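## Task

Grasp the bottle whose cap is green, raise it by more than half of its own height, and keep it aloft and upright until the scene ends; other bottles may be shoved aside but every one of them must be standing at the end.

## Robot and tools

Robot: one Kinova Gen3 arm with seven revolute joints (waist, shoulder, upper arm roll, elbow, forearm roll, wrist pitch, wrist roll) and a Robotiq 2F-85 two-finger gripper. There is only this single arm. Scene frame: origin on the table surface straight under the arm base, +z up, +y to the left when facing along +x. The base may sit slightly tilted on the table. Two cameras: cam_low (504x504, wide view) and cam_wrist (504x504, on the wrist, looking along the fingers).

execute_actions takes "actions", a list holding zero or one item, plus optional "pictures" (true/false; images are included by default). An empty list only reports the current state. A wait item is {"steps": N} with N up to 300 control steps (each step is 1/30 s); it returns once that many steps have elapsed since the previous result, counting the time spent composing the reply. A motion item is {"rows": [...], "steps": N} with N from 1 to 15 (default 15) and 1 to 15 rows; each row drives one step and the final row repeats for leftover steps. If a call is refused, nothing reaches the robot.

Each row is a flat list of exactly 10 numbers, each within [-1, 1], in this order: seven joint entries (joint 1 waist through joint 7 wrist roll), then gripper position, gripper force_limit, gripper speed. The joint entries are offsets, not poses: they are measured from the joint angles printed in the most recent result that lists them (if no such result exists yet in the scene, or for a later call within the same reply, from the angles when the action begins). They are not cumulative from row to row. Scale: 1.0 equals 0.9985 rad for joints 1-4 and 0.8765 rad for joints 5-7. So sending all zeros pulls the arm back to those reference angles; it is not a pause. Joint ranges in rad: waist -6.283..6.283, shoulder -2.250..2.250, upper arm roll -6.283..6.283, elbow -2.580..2.580, forearm roll -6.283..6.283, wrist pitch -2.100..2.100, wrist roll -6.283..6.283. Asking for more than 0.013 rad beyond an end gets the call refused; true ends can differ by up to 0.013 rad, and an overshooting request is clipped, reported as "joint sent to its limit" (possibly for an earlier, still-running action). No such line does not prove there is room left.

Gripper numbers are absolute settings, not offsets. position: +1 fully open (85 mm between pads), about -0.8 pads touching, -1 closes until blocked. force_limit: -1 is gentle (about 20 N per pad on a 40 mm object), 0 about 128 N, +1 about 235 N; thin objects may get less. speed: -1 about 20 mm/s, 0 about 85, +1 about 150; faster closing adds a few newtons. A new force_limit or speed only applies once position changes by at least 0.01. To loosen a grip, open first.

Motion limits: each joint target is kept within 0.304 rad (joints 1-4) or 0.266 rad (joints 5-7) of the measured angle per step, and targets are scaled back if they would move the gripper more than 70 mm from where it is. Big moves therefore take several calls, and a result may show the arm still short of its goal. The arm continues toward the last row sent while you think or wait, until it has nearly stopped moving or a step is HELD.

Result lines: Joint positions (rad) and Joint velocities (rad/s) in column order; joint torques in the same order (offset, scaled, noisy); object_status: 0 fingers moving, 1 blocked while opening, 2 blocked while closing (a grip), 3 reached the commanded spot or closed fully (a thin item may still be held). position_measured is in counts: 3 open, ~78 = 60 mm, ~130 = 40 mm, ~180 = 20 mm, ~230 closed. "joint command not followed" means the clearance check altered or stopped targets (mount blocks and posts count as the arm). HELD marks steps where a row was not sent, fully or partly. MOTOR HOT warns from 60 °C; at 75 °C an OVER-TEMPERATURE FAULT lets the arm sag. TORQUE FAULT: contact load reaching a joint limit (48.6 N m joints 1-4, 30.6 N m joints 5-7, held weight included) halts the arm for 10 s and drops the rest of the call.

Grasping: open, centre the pads on the bottle, then send position -1 and keep sending it; confirm object_status 2. Closing fingers advance about 13 mm farther from the wrist, so keep that clearance above the table. Lift and keep the bottle vertical; expect occasional brief tugs on it.

zoom_image: {"camera": "cam_low" or "cam_wrist", "region": [x0, y0, x1, y1]} in pixels of that camera's latest image, origin top-left, region at most 504x504; returns an enlarged view. read_manual: optional "section" ("licences"), returns licence text only. finished_scene: {"scene": n} ends the current scene irreversibly, grades it, and gives the next task; answering without any tool call ends everything.

Avoid: dropping or knocking anything off the table, toppling the other bottles, slamming or hard pushes, torque faults, and long heavy holds that overheat motors.

Each tool is called as a command line: name --argument value for each argument, lists and objects as JSON in quotes; but a table of rows of numbers goes row by row, as --pt "numbers of a row", without its own name.

## Session

execute_actions --actions '[]'

Scene clock: 0.00 s of 3900.00 s.
position_measured=3 object_status=3
Joint positions: [ 1.158  0.829  0.311  1.894 -0.799  0.95   0.27 ]
Joint velocities: [ 0.001  0.     0.001  0.    -0.    -0.     0.001]
Joint torques (N m, as the joint torque sensors report them, + toward a larger angle): no reading
Motor temperatures (°C, as the motors report them): [31 31 32 34 42 38 41]

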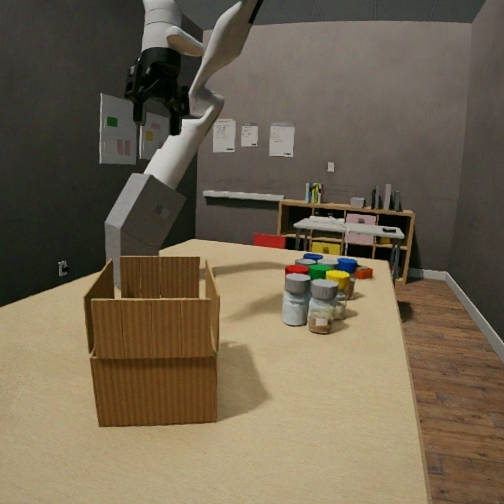

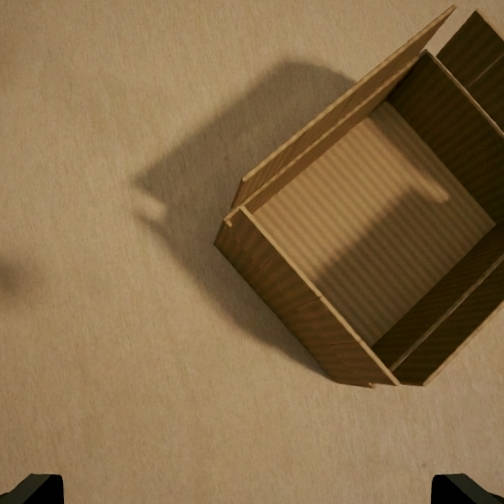

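execute_actions --actions '[{"rows":[[-1,-0.53,-0.311,-0.395,0.6,-0.11,-0.308,1,0,0]]}]' --pictures false

execute_actions --actions '[{"steps":60}]'

Scene clock: 2.57 s of 3900.00 s.
position_measured=3 object_status=3
Joint positions: [ 0.958  0.631  0.156  1.709 -0.627  0.901  0.134]
Joint velocities: [-0.459 -0.456 -0.257 -0.347  0.4   -0.079 -0.22 ]
Joint torques (N m, as the joint torque sensors report them, + toward a larger angle): [  8.37 -14.38   6.21  -7.55   0.38  -0.45   0.64]
Motor temperatures (°C, as the motors report them): [31 31 32 34 42 38 41]
Steps of this call (steps 1 to 62: nothing new was sent; steps 63 to 77: all 15 steps of this action). Readings (joint positions | what the end effector reports):
63: [1.157 0.828 0.311 1.894 -0.798 0.950 0.269] | position_measured=3 object_status=3
64: [1.150 0.822 0.307 1.889 -0.793 0.948 0.265] | position_measured=3 object_status=3
66: [1.122 0.794 0.283 1.863 -0.770 0.939 0.242] | position_measured=3 object_status=3
70: [1.062 0.734 0.226 1.802 -0.718 0.922 0.195] | position_measured=3 object_status=3
77: the state above

Scene clock: 4.57 s of 3900.00 s.
position_measured=3 object_status=3
Joint positions: [ 0.16   0.3    0.001  1.5   -0.273  0.854 -0.   ]
Joint velocities: [ 0.    -0.001  0.    -0.     0.    -0.001 -0.001]
Joint torques (N m, as the joint torque sensors report them, + toward a larger angle): [  7.6  -16.81   5.71  -8.34   0.84  -0.89   0.59]
Motor temperatures (°C, as the motors report them): [31 31 32 34 42 38 41]
Steps of this call (steps 1 to 60: the robot went on to your last target). Readings (joint positions | what the end effector reports):
1: [0.943 0.615 0.148 1.698 -0.614 0.898 0.127] | position_measured=3 object_status=3
2: [0.927 0.600 0.140 1.687 -0.600 0.896 0.120] | position_measured=3 object_status=3
4: [0.895 0.569 0.125 1.666 -0.573 0.891 0.107] | position_measured=3 object_status=3
8: [0.827 0.511 0.098 1.630 -0.514 0.883 0.083] | position_measured=3 object_status=3
60: the state above
The arm was judged still, so your last target was given up. Only a new action makes it travel on or press farther. Fingers that are still opening or closing keep moving.

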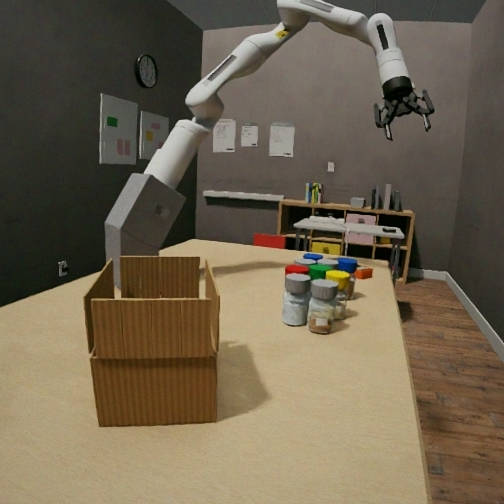

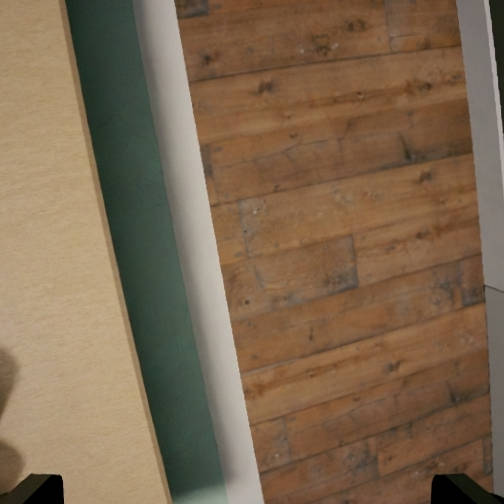

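execute_actions --actions '[{"rows":[[-0.16,0,0,0.5,-0.438,-0.313,0,1,0,0]]}]' --pictures false

execute_actions --actions '[{"steps":40}]'

Scene clock: 6.17 s of 3900.00 s.
position_measured=3 object_status=3
Joint positions: [ 0.043  0.3    0.     1.816 -0.532  0.653 -0.   ]
Joint velocities: [-0.185  0.002  0.001  0.778 -0.532 -0.317  0.001]
Joint torques (N m, as the joint torque sensors report them, + toward a larger angle): [  6.79 -16.02   5.26  -5.81   0.26  -0.41   0.59]
Motor temperatures (°C, as the motors report them): [31 31 32 34 42 38 41]
Steps of this call (steps 1 to 33: nothing new was sent; steps 34 to 48: all 15 steps of this action). Readings (joint positions | what the end effector reports):
34: [0.159 0.300 0.001 1.501 -0.274 0.853 -0.000] | position_measured=3 object_status=3
35: [0.155 0.300 0.002 1.506 -0.278 0.848 -0.000] | position_measured=3 object_status=3
37: [0.140 0.299 0.003 1.533 -0.301 0.824 -0.000] | position_measured=3 object_status=3
41: [0.094 0.299 0.000 1.634 -0.390 0.744 -0.000] | position_measured=3 object_status=3
48: the state above

Scene clock: 7.50 s of 3900.00 s.
position_measured=3 object_status=3
Joint positions: [-0.     0.3    0.001  1.999 -0.657  0.579 -0.   ]
Joint velocities: [-0.    -0.     0.    -0.     0.001 -0.001  0.   ]
Joint torques (N m, as the joint torque sensors report them, + toward a larger angle): [  6.07 -14.67   4.4   -4.49   0.2   -0.34   0.68]
Motor temperatures (°C, as the motors report them): [31 31 32 34 42 38 41]
Steps of this call (steps 1 to 30: the robot went on to your last target; steps 31 to 40: nothing new was sent). Readings (joint positions | what the end effector reports):
1: [0.037 0.300 0.000 1.842 -0.550 0.643 -0.000] | position_measured=3 object_status=3
2: [0.031 0.300 0.000 1.868 -0.568 0.632 -0.000] | position_measured=3 object_status=3
4: [0.019 0.300 0.000 1.918 -0.602 0.612 -0.000] | position_measured=3 object_status=3
8: [0.004 0.301 0.000 1.985 -0.648 0.586 -0.000] | position_measured=3 object_status=3
40: the state above
The arm was judged still, so your last target was given up. Only a new action makes it travel on or press farther. Fingers that are still opening or closing keep moving.

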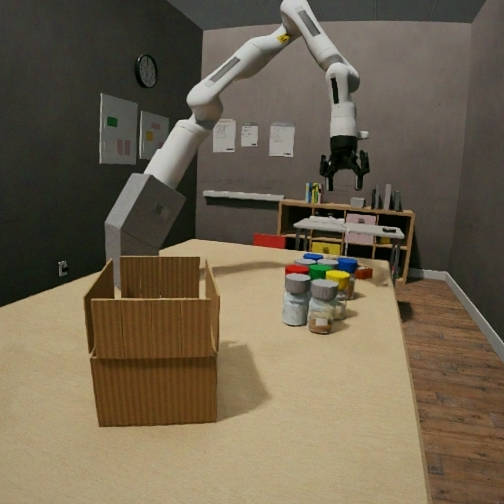

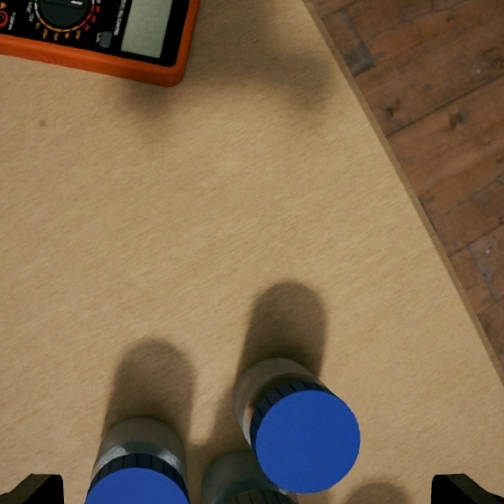

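execute_actions --actions '[{"rows":[[0.26,0.185,0,0.203,-0.586,-0.134,0.85,1,0,0]]}]' --pictures false

execute_actions --actions '[{"steps":30}]'

Scene clock: 9.77 s of 3900.00 s.
position_measured=3 object_status=3
Joint positions: [ 0.228  0.463  0.001  2.18  -1.057  0.474  0.413]
Joint velocities: [ 0.222  0.159 -0.003  0.178 -0.867 -0.105  1.217]
Joint torques (N m, as the joint torque sensors report them, + toward a larger angle): [  5.77 -14.36   4.35  -3.2    0.22  -0.28   0.47]
Motor temperatures (°C, as the motors report them): [32 31 32 34 42 38 41]
Steps of this call (steps 1 to 53: nothing new was sent; steps 54 to 68: all 15 steps of this action). Readings (joint positions | what the end effector reports):
54: [0.002 0.301 0.000 2.000 -0.658 0.579 0.001] | position_measured=3 object_status=3
55: [0.009 0.306 -0.001 2.004 -0.664 0.577 0.006] | position_measured=3 object_status=3
57: [0.040 0.326 -0.002 2.024 -0.691 0.564 0.033] | position_measured=3 object_status=3
61: [0.124 0.387 0.000 2.091 -0.794 0.525 0.137] | position_measured=3 object_status=3
68: the state above

Scene clock: 10.77 s of 3900.00 s.
position_measured=3 object_status=3
Joint positions: [ 0.26   0.485  0.001  2.202 -1.171  0.462  0.745]
Joint velocities: [ 0.    -0.001 -0.001 -0.    -0.001  0.002 -0.001]
Joint torques (N m, as the joint torque sensors report them, + toward a larger angle): [  6.8  -13.14   4.56  -2.68   0.2   -0.42   0.59]
Motor temperatures (°C, as the motors report them): [32 31 32 34 42 38 41]
Steps of this call (steps 1 to 30: the robot went on to your last target). Readings (joint positions | what the end effector reports):
1: [0.235 0.468 0.001 2.185 -1.083 0.471 0.453] | position_measured=3 object_status=3
2: [0.240 0.472 0.001 2.189 -1.104 0.469 0.494] | position_measured=3 object_status=3
4: [0.248 0.477 0.001 2.195 -1.134 0.465 0.575] | position_measured=3 object_status=3
8: [0.257 0.483 0.001 2.201 -1.166 0.462 0.712] | position_measured=3 object_status=3
30: the state above
The arm was judged still, so your last target was given up. Only a new action makes it travel on or press farther. Fingers that are still opening or closing keep moving.

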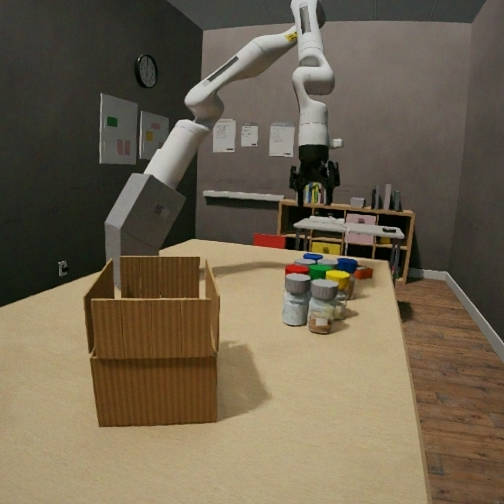

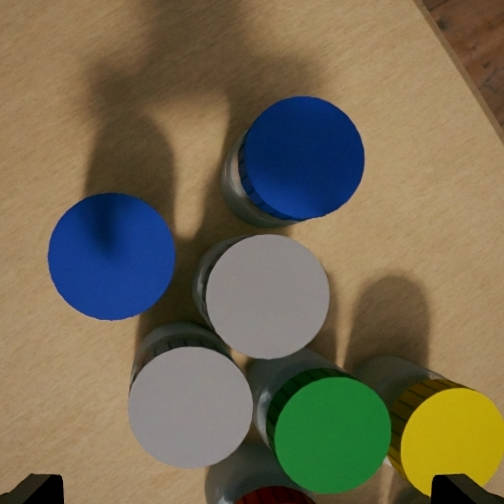

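execute_actions --actions '[{"rows":[[-0.014,0.248,0,-0.12,-0.311,-0.044,1,0.6,0,0]]}]' --pictures false

execute_actions --actions '[{"steps":30}]'

Scene clock: 13.20 s of 3900.00 s.
position_measured=53 object_status=0
Joint positions: [ 0.247  0.714  0.001  2.089 -1.428  0.425  1.195]
Joint velocities: [-0.009  0.145 -0.001 -0.067 -0.15  -0.02   1.217]
Joint torques (N m, as the joint torque sensors report them, + toward a larger angle): [  8.17 -16.04   5.16  -1.75   0.47  -0.18   0.89]
Motor temperatures (°C, as the motors report them): [32 31 32 34 42 38 41]
Steps of this call (steps 1 to 58: nothing new was sent; steps 59 to 73: all 15 steps of this action). Readings (joint positions | what the end effector reports):
59: [0.260 0.486 0.001 2.201 -1.172 0.462 0.746] | position_measured=3 object_status=0
60: [0.259 0.493 0.001 2.199 -1.177 0.461 0.751] | position_measured=4 object_status=0
62: [0.257 0.523 0.001 2.186 -1.205 0.457 0.779] | position_measured=15 object_status=0
66: [0.251 0.628 0.001 2.134 -1.323 0.440 0.910] | position_measured=43 object_status=0
73: the state above

Scene clock: 14.20 s of 3900.00 s.
position_measured=53 object_status=3
Joint positions: [ 0.246  0.732  0.001  2.082 -1.443  0.423  1.621]
Joint velocities: [ 0.001 -0.     0.001  0.    -0.     0.002  0.001]
Joint torques (N m, as the joint torque sensors report them, + toward a larger angle): [  8.13 -15.48   4.98  -1.39   0.16  -0.28   0.58]
Motor temperatures (°C, as the motors report them): [32 31 32 34 42 38 41]
Steps of this call (steps 1 to 30: the robot went on to your last target). Readings (joint positions | what the end effector reports):
1: [0.246 0.718 0.001 2.087 -1.432 0.425 1.235] | position_measured=53 object_status=0
2: [0.246 0.722 0.001 2.086 -1.435 0.424 1.276] | position_measured=53 object_status=0
4: [0.246 0.726 0.001 2.084 -1.439 0.424 1.357] | position_measured=53 object_status=0
8: [0.246 0.731 0.001 2.083 -1.442 0.423 1.519] | position_measured=53 object_status=3
30: the state above
The arm was judged still, so your last target was given up. Only a new action makes it travel on or press farther. Fingers that are still opening or closing keep moving.

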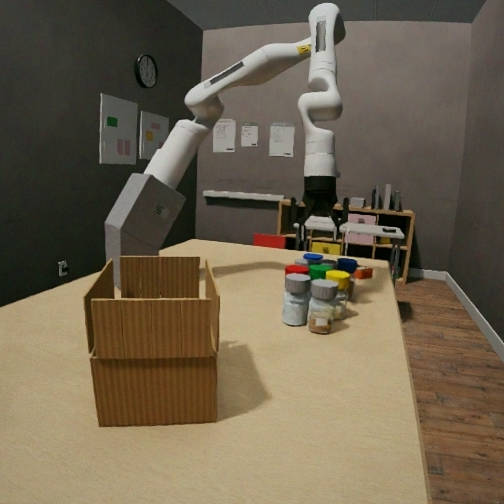

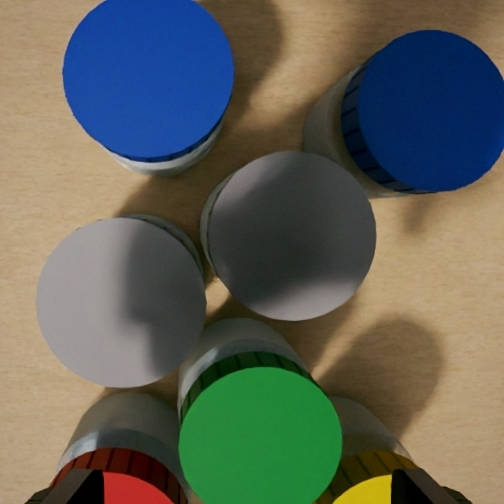

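execute_actions --actions '[{"rows":[[-0.045,0.096,0,-0.062,-0.133,-0.019,0.085,0.45,0,0]]}]' --pictures false

execute_actions --actions '[{"steps":12}]'

Scene clock: 16.67 s of 3900.00 s.
position_measured=72 object_status=3
Joint positions: [ 0.201  0.827  0.001  2.02  -1.56   0.407  1.696]
Joint velocities: [-0.008  0.014  0.    -0.002 -0.004 -0.001  0.001]
Joint torques (N m, as the joint torque sensors report them, + toward a larger angle): [  8.5  -16.18   5.05  -0.76   0.31  -0.19   0.5 ]
Motor temperatures (°C, as the motors report them): [32 31 32 34 42 38 41]
Steps of this call (steps 1 to 59: nothing new was sent; steps 60 to 74: all 15 steps of this action). Readings (joint positions | what the end effector reports):
60: [0.245 0.734 0.001 2.081 -1.444 0.423 1.622] | position_measured=53 object_status=0
61: [0.242 0.741 0.001 2.078 -1.450 0.422 1.626] | position_measured=55 object_status=0
63: [0.227 0.771 0.002 2.060 -1.482 0.417 1.646] | position_measured=64 object_status=0
67: [0.206 0.818 -0.000 2.027 -1.549 0.408 1.689] | position_measured=72 object_status=0
74: the state above

Scene clock: 17.07 s of 3900.00 s.
position_measured=72 object_status=3
Joint positions: [ 0.201  0.828  0.001  2.02  -1.56   0.406  1.696]
Joint velocities: [ 0.001 -0.     0.001 -0.    -0.001 -0.001  0.   ]
Joint torques (N m, as the joint torque sensors report them, + toward a larger angle): [  8.72 -16.29   4.89  -0.9    0.17  -0.34   0.63]
Motor temperatures (°C, as the motors report them): [32 31 32 34 42 38 41]
Steps of this call (steps 1 to 12: the robot went on to your last target). Readings (joint positions | what the end effector reports):
1: [0.201 0.827 0.001 2.020 -1.560 0.406 1.696] | position_measured=72 object_status=3
2: [0.201 0.828 0.001 2.020 -1.560 0.406 1.696] | position_measured=72 object_status=3
4: [0.201 0.828 0.001 2.020 -1.560 0.406 1.696] | position_measured=72 object_status=3
8: [0.201 0.828 0.001 2.020 -1.560 0.406 1.696] | position_measured=72 object_status=3
12: the state above

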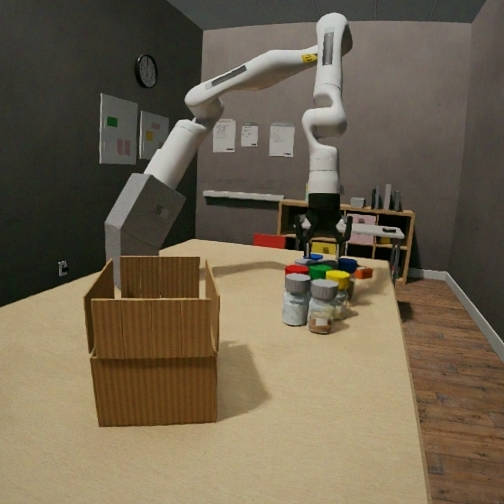

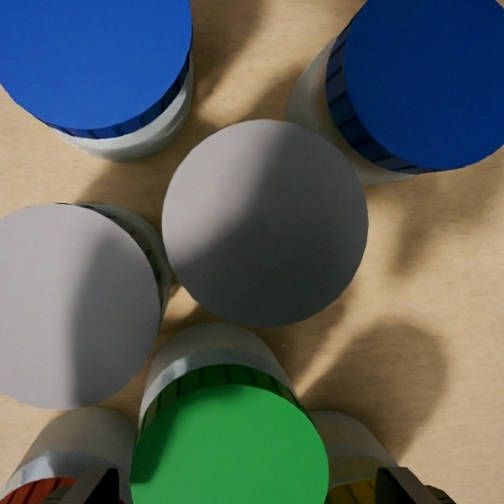

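execute_actions --actions '[{"rows":[[-0.033,0.03,0,0,-0.11,-0.005,0.075,0.45,0,0],[-0.033,0.03,0,0,-0.11,-0.005,0.075,0.45,0,0],[-0.033,0.03,0,0,-0.11,-0.005,0.075,0.45,0,0],[-0.033,0.03,0,0,-0.11,-0.005,0.075,0.45,0,0],[-0.033,0.03,0,0,-0.11,-0.005,0.075,0.45,0,0],[-0.033,0.03,0,0,-0.11,-0.005,0.075,0.45,0,0],[-0.039,0.045,0,-0.006,-0.14,-0.006,0.1,0.45,0,0],[-0.039,0.045,0,-0.006,-0.14,-0.006,0.1,0.45,0,0],[-0.044,0.06,0,-0.012,-0.17,-0.007,0.125,0.45,0,0]]}]'

Scene clock: 19.47 s of 3900.00 s.
position_measured=72 object_status=3
Joint positions: [ 0.158  0.885  0.     2.009 -1.706  0.4    1.803]
Joint velocities: [-0.012  0.026  0.001 -0.011 -0.043 -0.001  0.036]
Joint torques (N m, as the joint torque sensors report them, + toward a larger angle): [  9.15 -16.52   5.54  -0.67   0.06  -0.11   0.58]
Motor temperatures (°C, as the motors report them): [32 31 32 34 42 38 41]
Steps of this call (steps 1 to 15: the robot went on to your last target; steps 16 to 57: nothing new was sent; steps 58 to 72: all 15 steps of this action). Readings (joint positions | what the end effector reports):
58: [0.200 0.829 0.001 2.020 -1.562 0.406 1.697] | position_measured=72 object_status=3
59: [0.195 0.833 0.002 2.020 -1.571 0.406 1.703] | position_measured=72 object_status=3
61: [0.181 0.846 0.001 2.020 -1.611 0.404 1.731] | position_measured=72 object_status=3
65: [0.169 0.861 0.000 2.018 -1.658 0.402 1.764] | position_measured=72 object_status=3
72: the state above

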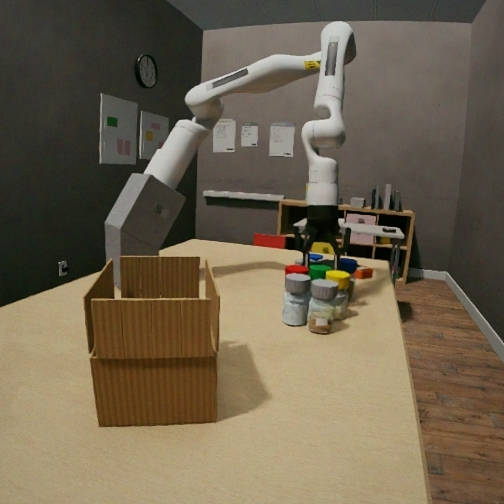

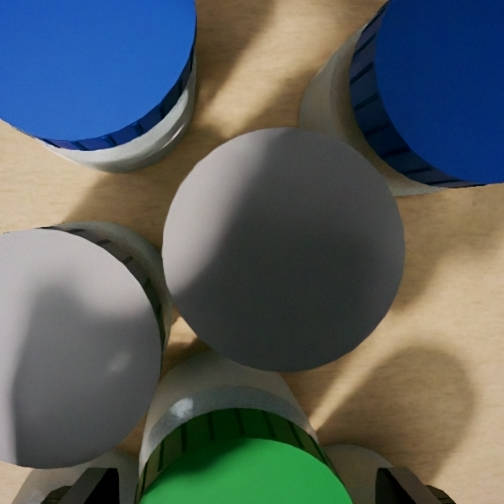

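Down a further 2 cm, shifting slightly back toward the cap centre.

execute_actions --actions '[{"rows":[[-0.008,0.045,0,-0.019,-0.08,-0.002,0.07,0.45,0,0]]}]'

execute_actions --actions '[{"rows":[[0,0,0,0,0,0,0,-1,-0.4,-0.5]]}]'

zoom_image --camera "cam_low" --region '[260,200,400,340]'

Scene clock: 20.77 s of 3900.00 s.
position_measured=72 object_status=3
Joint positions: [ 0.15   0.93   0.     1.99  -1.776  0.399  1.864]
Joint velocities: [-0.001  0.004 -0.    -0.001 -0.003  0.002  0.002]
Joint torques (N m, as the joint torque sensors report them, + toward a larger angle): [  9.   -16.41   5.06  -0.17   0.24  -0.18   0.65]
Motor temperatures (°C, as the motors report them): [32 31 32 34 42 38 41]
Steps of this call (steps 1 to 15: the robot went on to your last target; steps 16 to 24: nothing new was sent; steps 25 to 39: all 15 steps of this action). Readings (joint positions | what the end effector reports):
25: [0.157 0.890 0.001 2.008 -1.710 0.400 1.807] | position_measured=72 object_status=3
26: [0.155 0.896 0.001 2.005 -1.718 0.400 1.813] | position_measured=72 object_status=3
28: [0.153 0.915 0.001 1.998 -1.747 0.399 1.839] | position_measured=72 object_status=3
32: [0.151 0.926 0.000 1.991 -1.772 0.399 1.861] | position_measured=72 object_status=3
39: the state above

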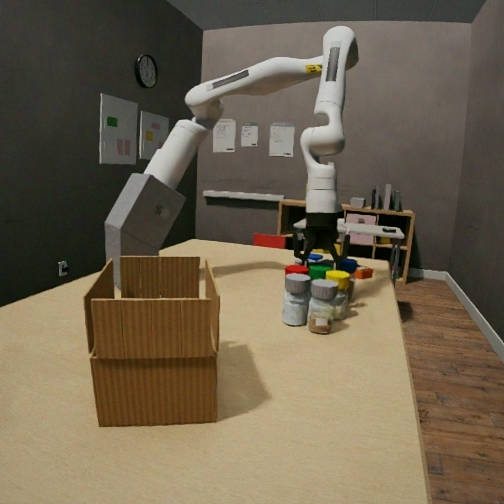

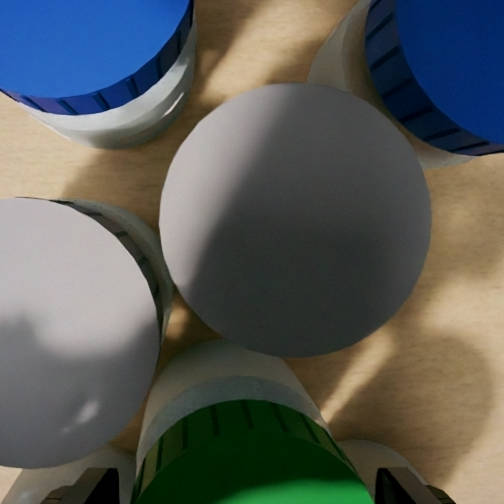

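Scene clock: 21.27 s of 3900.00 s.
position_measured=97 object_status=2
Joint positions: [ 0.151  0.928  0.001  1.991 -1.775  0.399  1.864]
Joint velocities: [ 0.002  0.    -0.001 -0.     0.    -0.     0.   ]
Joint torques (N m, as the joint torque sensors report them, + toward a larger angle): [  8.19 -15.66   4.71  -0.82  -0.01  -0.08   0.58]
Motor temperatures (°C, as the motors report them): [32 31 32 34 42 38 41]
Steps of this call (steps 1 to 15: all 15 steps of this action). Readings (joint positions | what the end effector reports):
1: [0.150 0.930 0.000 1.990 -1.776 0.399 1.864] | position_measured=72 object_status=0
2: [0.150 0.930 0.000 1.990 -1.776 0.399 1.864] | position_measured=73 object_status=0
4: [0.150 0.930 0.000 1.990 -1.776 0.399 1.864] | position_measured=79 object_status=0
8: [0.151 0.928 0.001 1.991 -1.775 0.399 1.864] | position_measured=96 object_status=0
15: the state above

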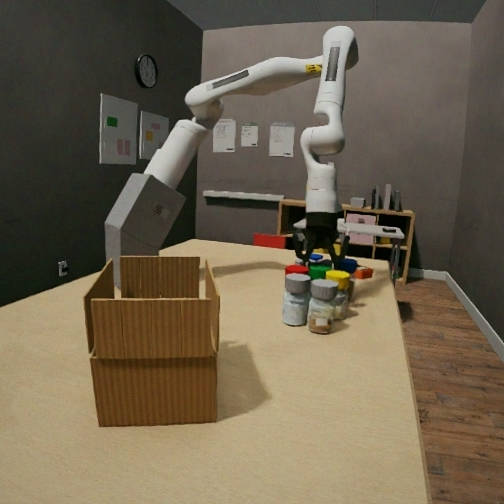

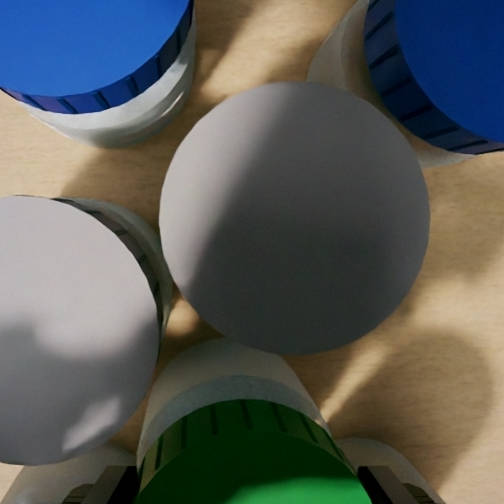

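Region (260, 200, 400, 340) of cam_low's 504x504 image, scaled by 3.600, with more detail than that image has.

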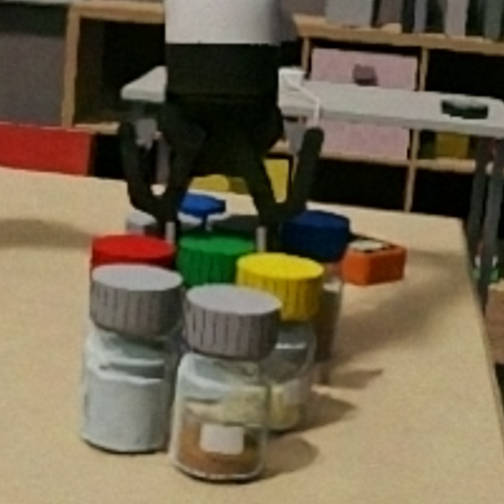

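execute_actions --actions '[{"rows":[[0.04,-0.1,0,0.04,0.22,0.01,0,-1,-0.4,-0.5]]}]' --pictures false

execute_actions --actions '[{"rows":[[0.055,-0.12,0,0.04,0.22,0.022,0,-1,-0.4,-0.5]]}]'

Scene clock: 22.43 s of 3900.00 s.
position_measured=97 object_status=2
Joint positions: [ 0.19   0.83   0.001  2.031 -1.583  0.407  1.864]
Joint velocities: [ 0.007 -0.014 -0.     0.002  0.004  0.    -0.001]
Joint torques (N m, as the joint torque sensors report them, + toward a larger angle): [  9.28 -17.16   5.13  -0.79   0.1   -0.45   0.61]
Motor temperatures (°C, as the motors report them): [32 31 32 34 42 38 41]
Steps of this call (steps 1 to 15: the robot went on to your last target; steps 16 to 20: nothing new was sent; steps 21 to 35: all 15 steps of this action). Readings (joint positions | what the end effector reports):
21: [0.152 0.927 0.001 1.991 -1.774 0.399 1.864] | position_measured=97 object_status=2
22: [0.154 0.921 0.000 1.994 -1.765 0.399 1.864] | position_measured=97 object_status=2
24: [0.166 0.892 -0.001 2.004 -1.715 0.402 1.864] | position_measured=97 object_status=2
28: [0.186 0.840 0.002 2.026 -1.602 0.406 1.864] | position_measured=97 object_status=2
35: the state above

Scene clock: 22.93 s of 3900.00 s.
position_measured=97 object_status=2
Joint positions: [ 0.244  0.712  0.001  2.071 -1.391  0.427  1.864]
Joint velocities: [ 0.009 -0.02   0.     0.001  0.007  0.001 -0.001]
Joint torques (N m, as the joint torque sensors report them, + toward a larger angle): [  8.35 -16.26   5.29  -1.82   0.16  -0.19   0.57]
Motor temperatures (°C, as the motors report them): [32 31 32 34 42 38 41]
Steps of this call (steps 1 to 15: all 15 steps of this action). Readings (joint positions | what the end effector reports):
1: [0.191 0.828 0.001 2.031 -1.582 0.407 1.864] | position_measured=97 object_status=2
2: [0.194 0.821 0.000 2.034 -1.573 0.408 1.864] | position_measured=97 object_status=2
4: [0.208 0.791 -0.000 2.043 -1.530 0.413 1.864] | position_measured=97 object_status=2
8: [0.237 0.727 0.002 2.065 -1.416 0.424 1.864] | position_measured=97 object_status=2
15: the state above

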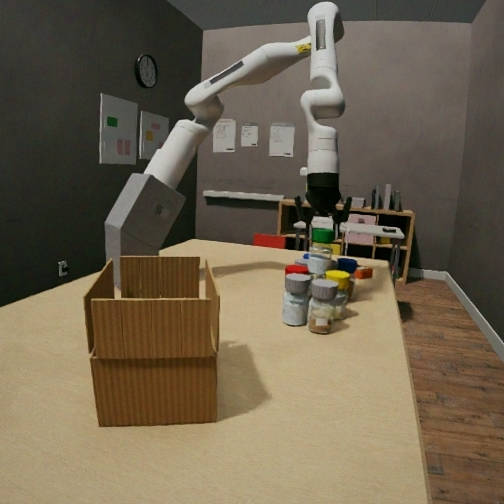

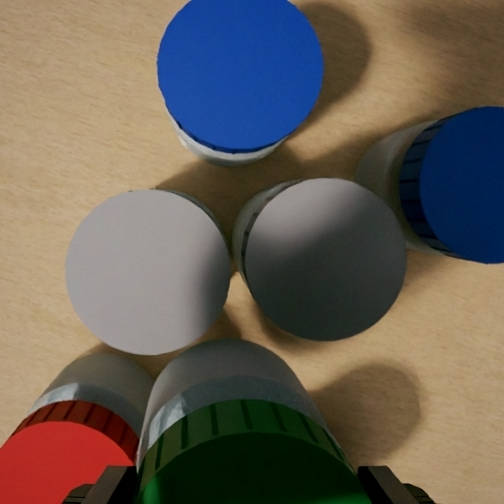

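finished_scene --scene 1

The scene is finished: the task was done.


## Next scene

Grasp the bottle whose cap is yellow, raise it by more than half of its own height, and keep it aloft and upright until the scene ends; other bottles may be shoved aside but every one of them must be standing at the end.

execute_actions --actions '[]'

Scene clock: 0.00 s of 3900.00 s.
position_measured=3 object_status=3
Joint positions: [ 1.617  1.325 -0.56   1.497 -0.815  0.998  2.782]
Joint velocities: [ 0.     0.001  0.     0.     0.     0.001 -0.001]
Joint torques (N m, as the joint torque sensors report them, + toward a larger angle): no reading
Motor temperatures (°C, as the motors report them): [32 31 32 34 42 38 41]

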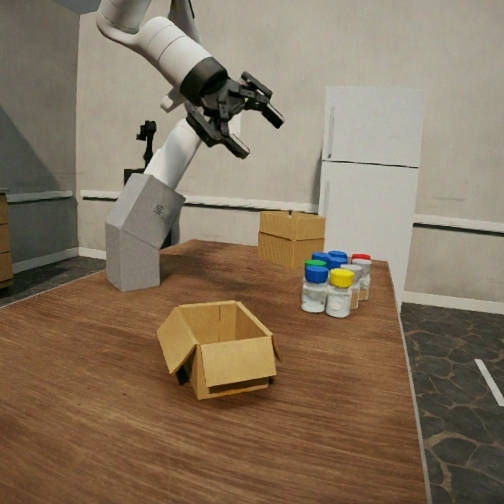

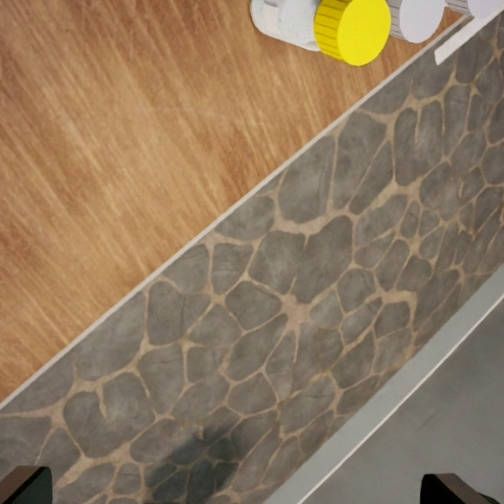

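execute_actions --actions '[{"rows":[[-1,-0.7,0.561,0.384,-0.311,-0.592,-1,1,0,0]]}]' --pictures false

execute_actions --actions '[{"steps":60}]' --pictures false

execute_actions --actions '[{"rows":[[-0.367,0.133,0,0,0,0,-0.71,0.6,0,0]]}]' --pictures false

execute_actions --actions '[{"steps":30}]'

Scene clock: 2.33 s of 3900.00 s.
position_measured=3 object_status=3
Joint positions: [ 1.163  0.875 -0.129  1.839 -1.063  0.614  2.392]
Joint velocities: [-1.043 -1.035  0.853  0.314 -0.194 -0.804 -0.958]
Joint torques (N m, as the joint torque sensors report them, + toward a larger angle): [  8.32 -15.4    2.42  -6.86  -0.49  -0.09   0.58]
Motor temperatures (°C, as the motors report them): [32 31 32 34 42 38 41]
Steps of this call (steps 1 to 55: nothing new was sent; steps 56 to 70: all 15 steps of this action). Readings (joint positions | what the end effector reports):
56: [1.616 1.323 -0.559 1.498 -0.815 0.997 2.781] | position_measured=3 object_status=3
57: [1.609 1.316 -0.553 1.504 -0.820 0.992 2.777] | position_measured=3 object_status=3
59: [1.579 1.285 -0.527 1.531 -0.843 0.969 2.754] | position_measured=3 object_status=3
63: [1.452 1.160 -0.407 1.652 -0.945 0.863 2.648] | position_measured=3 object_status=3
70: the state above

Scene clock: 4.33 s of 3900.00 s.
position_measured=3 object_status=3
Joint positions: [ 0.619  0.626 -0.     1.881 -1.087  0.479  1.905]
Joint velocities: [-0.002 -0.     0.     0.    -0.     0.002  0.001]
Joint torques (N m, as the joint torque sensors report them, + toward a larger angle): [  8.99 -15.27   5.86  -5.99  -0.07  -0.82   0.57]
Motor temperatures (°C, as the motors report them): [32 31 32 34 42 38 41]
Steps of this call (steps 1 to 45: the robot went on to your last target; steps 46 to 60: nothing new was sent). Readings (joint positions | what the end effector reports):
1: [1.129 0.843 -0.103 1.848 -1.069 0.589 2.361] | position_measured=3 object_status=3
2: [1.097 0.814 -0.082 1.854 -1.073 0.569 2.332] | position_measured=3 object_status=3
4: [1.036 0.770 -0.055 1.861 -1.078 0.541 2.276] | position_measured=3 object_status=3
8: [0.923 0.715 -0.033 1.869 -1.082 0.515 2.176] | position_measured=3 object_status=3
60: the state above
The arm was judged still, so your last target was given up. Only a new action makes it travel on or press farther. Fingers that are still opening or closing keep moving.

Scene clock: 4.83 s of 3900.00 s.
position_measured=53 object_status=0
Joint positions: [ 0.337  0.729 -0.001  1.88  -1.087  0.479  1.584]
Joint velocities: [-0.53   0.188 -0.027  0.008  0.     0.009 -1.211]
Joint torques (N m, as the joint torque sensors report them, + toward a larger angle): [ 11.47 -17.92   6.94  -4.01   0.27  -0.84   0.59]
Motor temperatures (°C, as the motors report them): [32 31 32 34 42 38 41]
Steps of this call (steps 1 to 15: all 15 steps of this action). Readings (joint positions | what the end effector reports):
1: [0.617 0.626 0.000 1.881 -1.087 0.479 1.905] | position_measured=3 object_status=0
2: [0.610 0.629 0.001 1.880 -1.087 0.478 1.900] | position_measured=5 object_status=0
4: [0.580 0.642 0.003 1.880 -1.087 0.478 1.877] | position_measured=15 object_status=0
8: [0.490 0.676 0.000 1.880 -1.087 0.479 1.798] | position_measured=43 object_status=0
15: the state above

Scene clock: 5.83 s of 3900.00 s.
position_measured=53 object_status=3
Joint positions: [ 0.252  0.758 -0.     1.881 -1.087  0.479  1.283]
Joint velocities: [-0.    -0.002  0.    -0.     0.    -0.     0.001]
Joint torques (N m, as the joint torque sensors report them, + toward a larger angle): [  8.95 -17.1    5.46  -2.61   0.26  -0.15   0.69]
Motor temperatures (°C, as the motors report them): [32 31 32 34 42 38 41]
Steps of this call (steps 1 to 30: the robot went on to your last target). Readings (joint positions | what the end effector reports):
1: [0.321 0.735 -0.001 1.881 -1.087 0.480 1.543] | position_measured=53 object_status=0
2: [0.307 0.740 -0.002 1.881 -1.087 0.480 1.503] | position_measured=53 object_status=0
4: [0.285 0.747 -0.001 1.881 -1.087 0.479 1.421] | position_measured=53 object_status=0
8: [0.259 0.756 -0.001 1.881 -1.087 0.480 1.300] | position_measured=53 object_status=3
30: the state above
The arm was judged still, so your last target was given up. Only a new action makes it travel on or press farther. Fingers that are still opening or closing keep moving.

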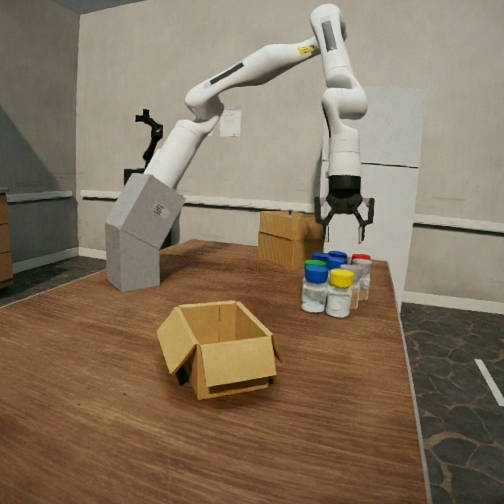

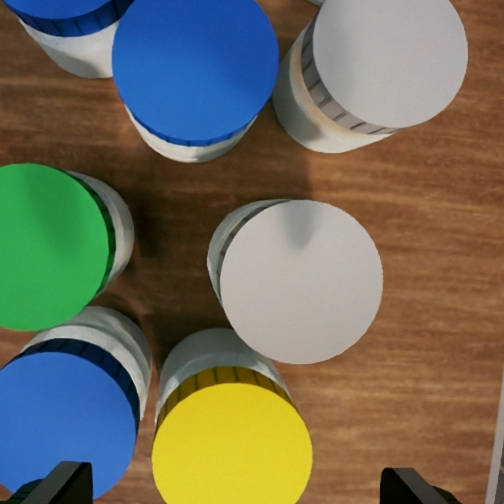

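execute_actions --actions '[{"rows":[[-0.035,0.118,0,-0.047,-0.176,-0.049,0.82,0.5,0,0]]}]' --pictures false

execute_actions --actions '[{"steps":15}]'

Scene clock: 7.47 s of 3900.00 s.
position_measured=66 object_status=3
Joint positions: [ 0.219  0.87  -0.     1.836 -1.236  0.438  1.789]
Joint velocities: [-0.014  0.048  0.    -0.017 -0.054 -0.015  1.217]
Joint torques (N m, as the joint torque sensors report them, + toward a larger angle): [  9.75 -18.3    5.21  -2.49   0.17  -0.28   0.48]
Motor temperatures (°C, as the motors report them): [32 31 32 34 42 38 41]
Steps of this call (steps 1 to 34: nothing new was sent; steps 35 to 49: all 15 steps of this action). Readings (joint positions | what the end effector reports):
35: [0.252 0.759 -0.000 1.881 -1.088 0.479 1.285] | position_measured=53 object_status=0
36: [0.250 0.765 0.000 1.878 -1.094 0.477 1.294] | position_measured=55 object_status=0
38: [0.243 0.790 0.000 1.869 -1.123 0.469 1.345] | position_measured=62 object_status=0
42: [0.228 0.840 -0.001 1.849 -1.195 0.449 1.504] | position_measured=66 object_status=0
49: the state above

Scene clock: 7.97 s of 3900.00 s.
position_measured=66 object_status=3
Joint positions: [ 0.217  0.876 -0.     1.834 -1.242  0.436  2.002]
Joint velocities: [-0.    -0.     0.    -0.001 -0.001 -0.     0.   ]
Joint torques (N m, as the joint torque sensors report them, + toward a larger angle): [  9.48 -17.71   5.17  -2.09   0.06  -0.35   0.72]
Motor temperatures (°C, as the motors report them): [32 31 32 34 42 38 41]
Steps of this call (steps 1 to 15: the robot went on to your last target). Readings (joint positions | what the end effector reports):
1: [0.219 0.872 -0.000 1.835 -1.237 0.437 1.830] | position_measured=66 object_status=3
2: [0.218 0.873 -0.000 1.835 -1.239 0.437 1.870] | position_measured=66 object_status=3
4: [0.218 0.875 -0.000 1.834 -1.241 0.437 1.944] | position_measured=66 object_status=3
8: [0.217 0.876 -0.000 1.834 -1.242 0.436 1.999] | position_measured=66 object_status=3
15: the state above

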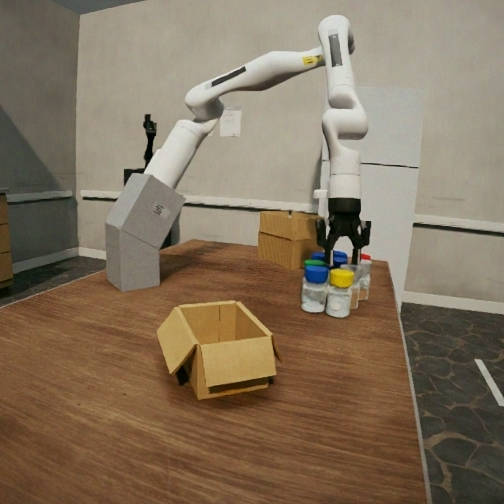

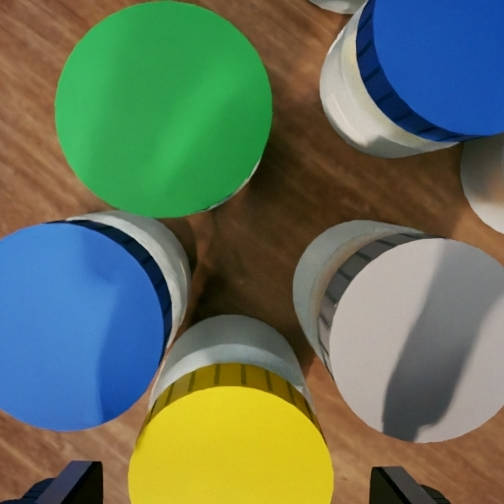

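Aligned; descending 4 cm, then gripping.

execute_actions --actions '[{"rows":[[-0.03,0.096,0,-0.048,-0.13,-0.03,0.1,0.5,0,0]]}]'

execute_actions --actions '[{"rows":[[0,0,0,0,0,0,0,-1,-0.4,-0.4]]}]' --pictures false

execute_actions --actions '[{"rows":[[0.035,-0.1,0,0.048,0.14,0.03,0,-1,-0.4,-0.4]]}]' --pictures false

execute_actions --actions '[{"rows":[[0.04,-0.118,0,0.047,0.176,0.049,0,-1,-0.4,-0.4]]}]'

Scene clock: 9.57 s of 3900.00 s.
position_measured=66 object_status=3
Joint positions: [ 0.188  0.971 -0.     1.786 -1.355  0.41   2.089]
Joint velocities: [-0.004  0.011 -0.    -0.001 -0.003 -0.001  0.001]
Joint torques (N m, as the joint torque sensors report them, + toward a larger angle): [  9.56 -17.99   5.29  -1.45   0.29  -0.25   0.42]
Motor temperatures (°C, as the motors report them): [32 31 32 34 42 38 41]
Steps of this call (steps 1 to 15: the robot went on to your last target; steps 16 to 33: nothing new was sent; steps 34 to 48: all 15 steps of this action). Readings (joint positions | what the end effector reports):
34: [0.217 0.878 -0.000 1.833 -1.243 0.436 2.003] | position_measured=66 object_status=3
35: [0.215 0.884 0.000 1.830 -1.248 0.435 2.007] | position_measured=66 object_status=3
37: [0.205 0.913 0.000 1.816 -1.280 0.427 2.031] | position_measured=66 object_status=3
41: [0.190 0.963 -0.001 1.791 -1.347 0.412 2.083] | position_measured=66 object_status=3
48: the state above

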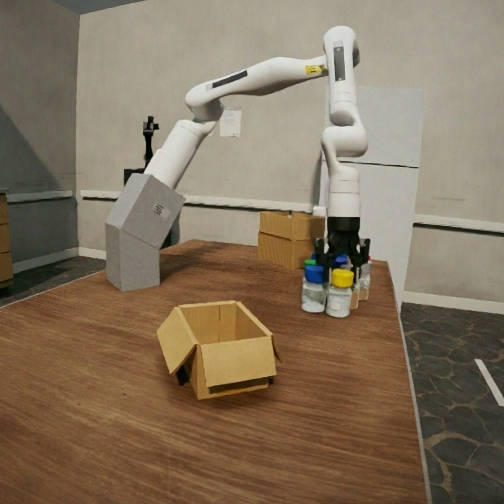

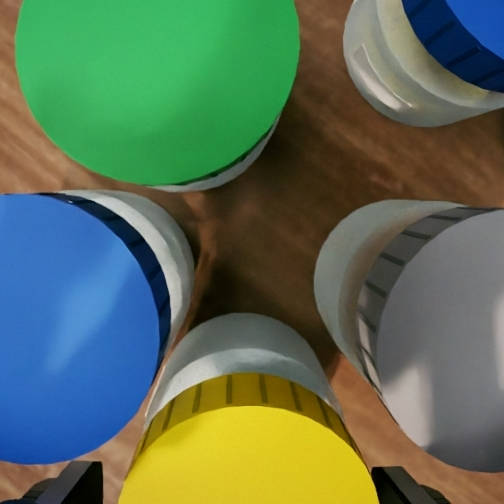

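Scene clock: 10.07 s of 3900.00 s.
position_measured=98 object_status=2
Joint positions: [ 0.188  0.97  -0.     1.786 -1.355  0.41   2.089]
Joint velocities: [ 0.001  0.001 -0.001 -0.    -0.     0.001 -0.   ]
Joint torques (N m, as the joint torque sensors report them, + toward a larger angle): [  9.71 -17.22   5.18  -1.23   0.23  -0.3    0.66]
Motor temperatures (°C, as the motors report them): [32 31 32 34 42 38 41]
Steps of this call (steps 1 to 15: all 15 steps of this action). Readings (joint positions | what the end effector reports):
1: [0.188 0.971 -0.000 1.786 -1.355 0.410 2.089] | position_measured=66 object_status=0
2: [0.188 0.971 -0.000 1.786 -1.355 0.410 2.089] | position_measured=67 object_status=0
4: [0.188 0.971 -0.000 1.786 -1.355 0.410 2.089] | position_measured=75 object_status=0
8: [0.188 0.970 -0.000 1.786 -1.356 0.410 2.089] | position_measured=94 object_status=0
15: the state above

Scene clock: 10.57 s of 3900.00 s.
position_measured=98 object_status=2
Joint positions: [ 0.222  0.871 -0.     1.834 -1.233  0.436  2.089]
Joint velocities: [ 0.005 -0.014  0.001  0.001  0.003  0.001  0.001]
Joint torques (N m, as the joint torque sensors report them, + toward a larger angle): [  9.8  -18.92   5.56  -2.62   0.22  -0.36   0.66]
Motor temperatures (°C, as the motors report them): [32 31 32 34 42 38 41]
Steps of this call (steps 1 to 15: all 15 steps of this action). Readings (joint positions | what the end effector reports):
1: [0.188 0.969 -0.000 1.786 -1.355 0.410 2.089] | position_measured=98 object_status=2
2: [0.190 0.963 -0.001 1.790 -1.348 0.412 2.089] | position_measured=98 object_status=2
4: [0.200 0.934 -0.002 1.803 -1.316 0.419 2.089] | position_measured=98 object_status=2
8: [0.219 0.880 0.000 1.828 -1.244 0.434 2.089] | position_measured=98 object_status=2
15: the state above

Scene clock: 11.07 s of 3900.00 s.
position_measured=98 object_status=2
Joint positions: [ 0.262  0.755 -0.     1.88  -1.079  0.479  2.089]
Joint velocities: [ 0.004 -0.015 -0.001  0.001  0.002  0.001  0.001]
Joint torques (N m, as the joint torque sensors report them, + toward a larger angle): [  9.68 -17.68   5.96  -2.94   0.07  -0.36   0.68]
Motor temperatures (°C, as the motors report them): [32 32 32 34 42 38 41]
Steps of this call (steps 1 to 15: all 15 steps of this action). Readings (joint positions | what the end effector reports):
1: [0.223 0.870 -0.000 1.834 -1.232 0.437 2.089] | position_measured=98 object_status=2
2: [0.225 0.863 -0.001 1.837 -1.225 0.438 2.089] | position_measured=98 object_status=2
4: [0.236 0.833 -0.001 1.848 -1.190 0.448 2.089] | position_measured=98 object_status=2
8: [0.257 0.768 0.000 1.874 -1.097 0.474 2.089] | position_measured=98 object_status=2
15: the state above

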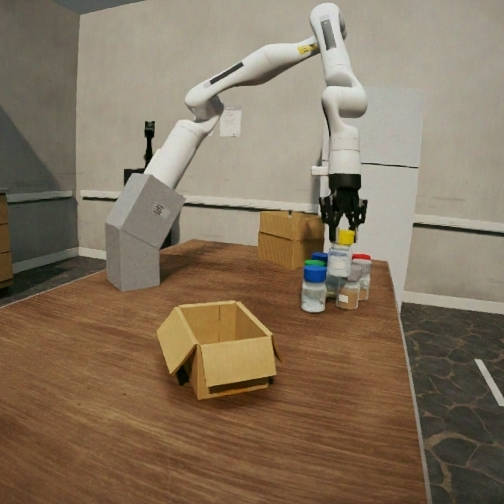

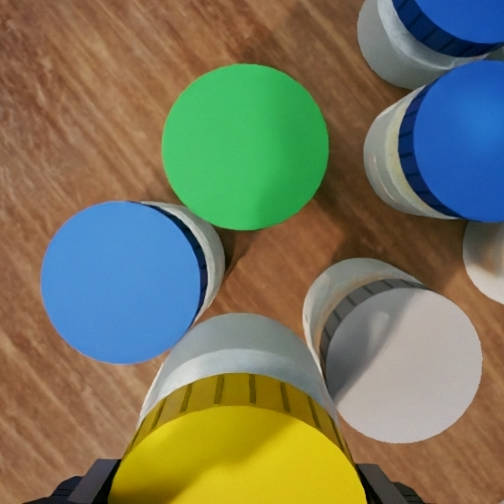

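finished_scene --scene 2

The scene is finished: the task was done.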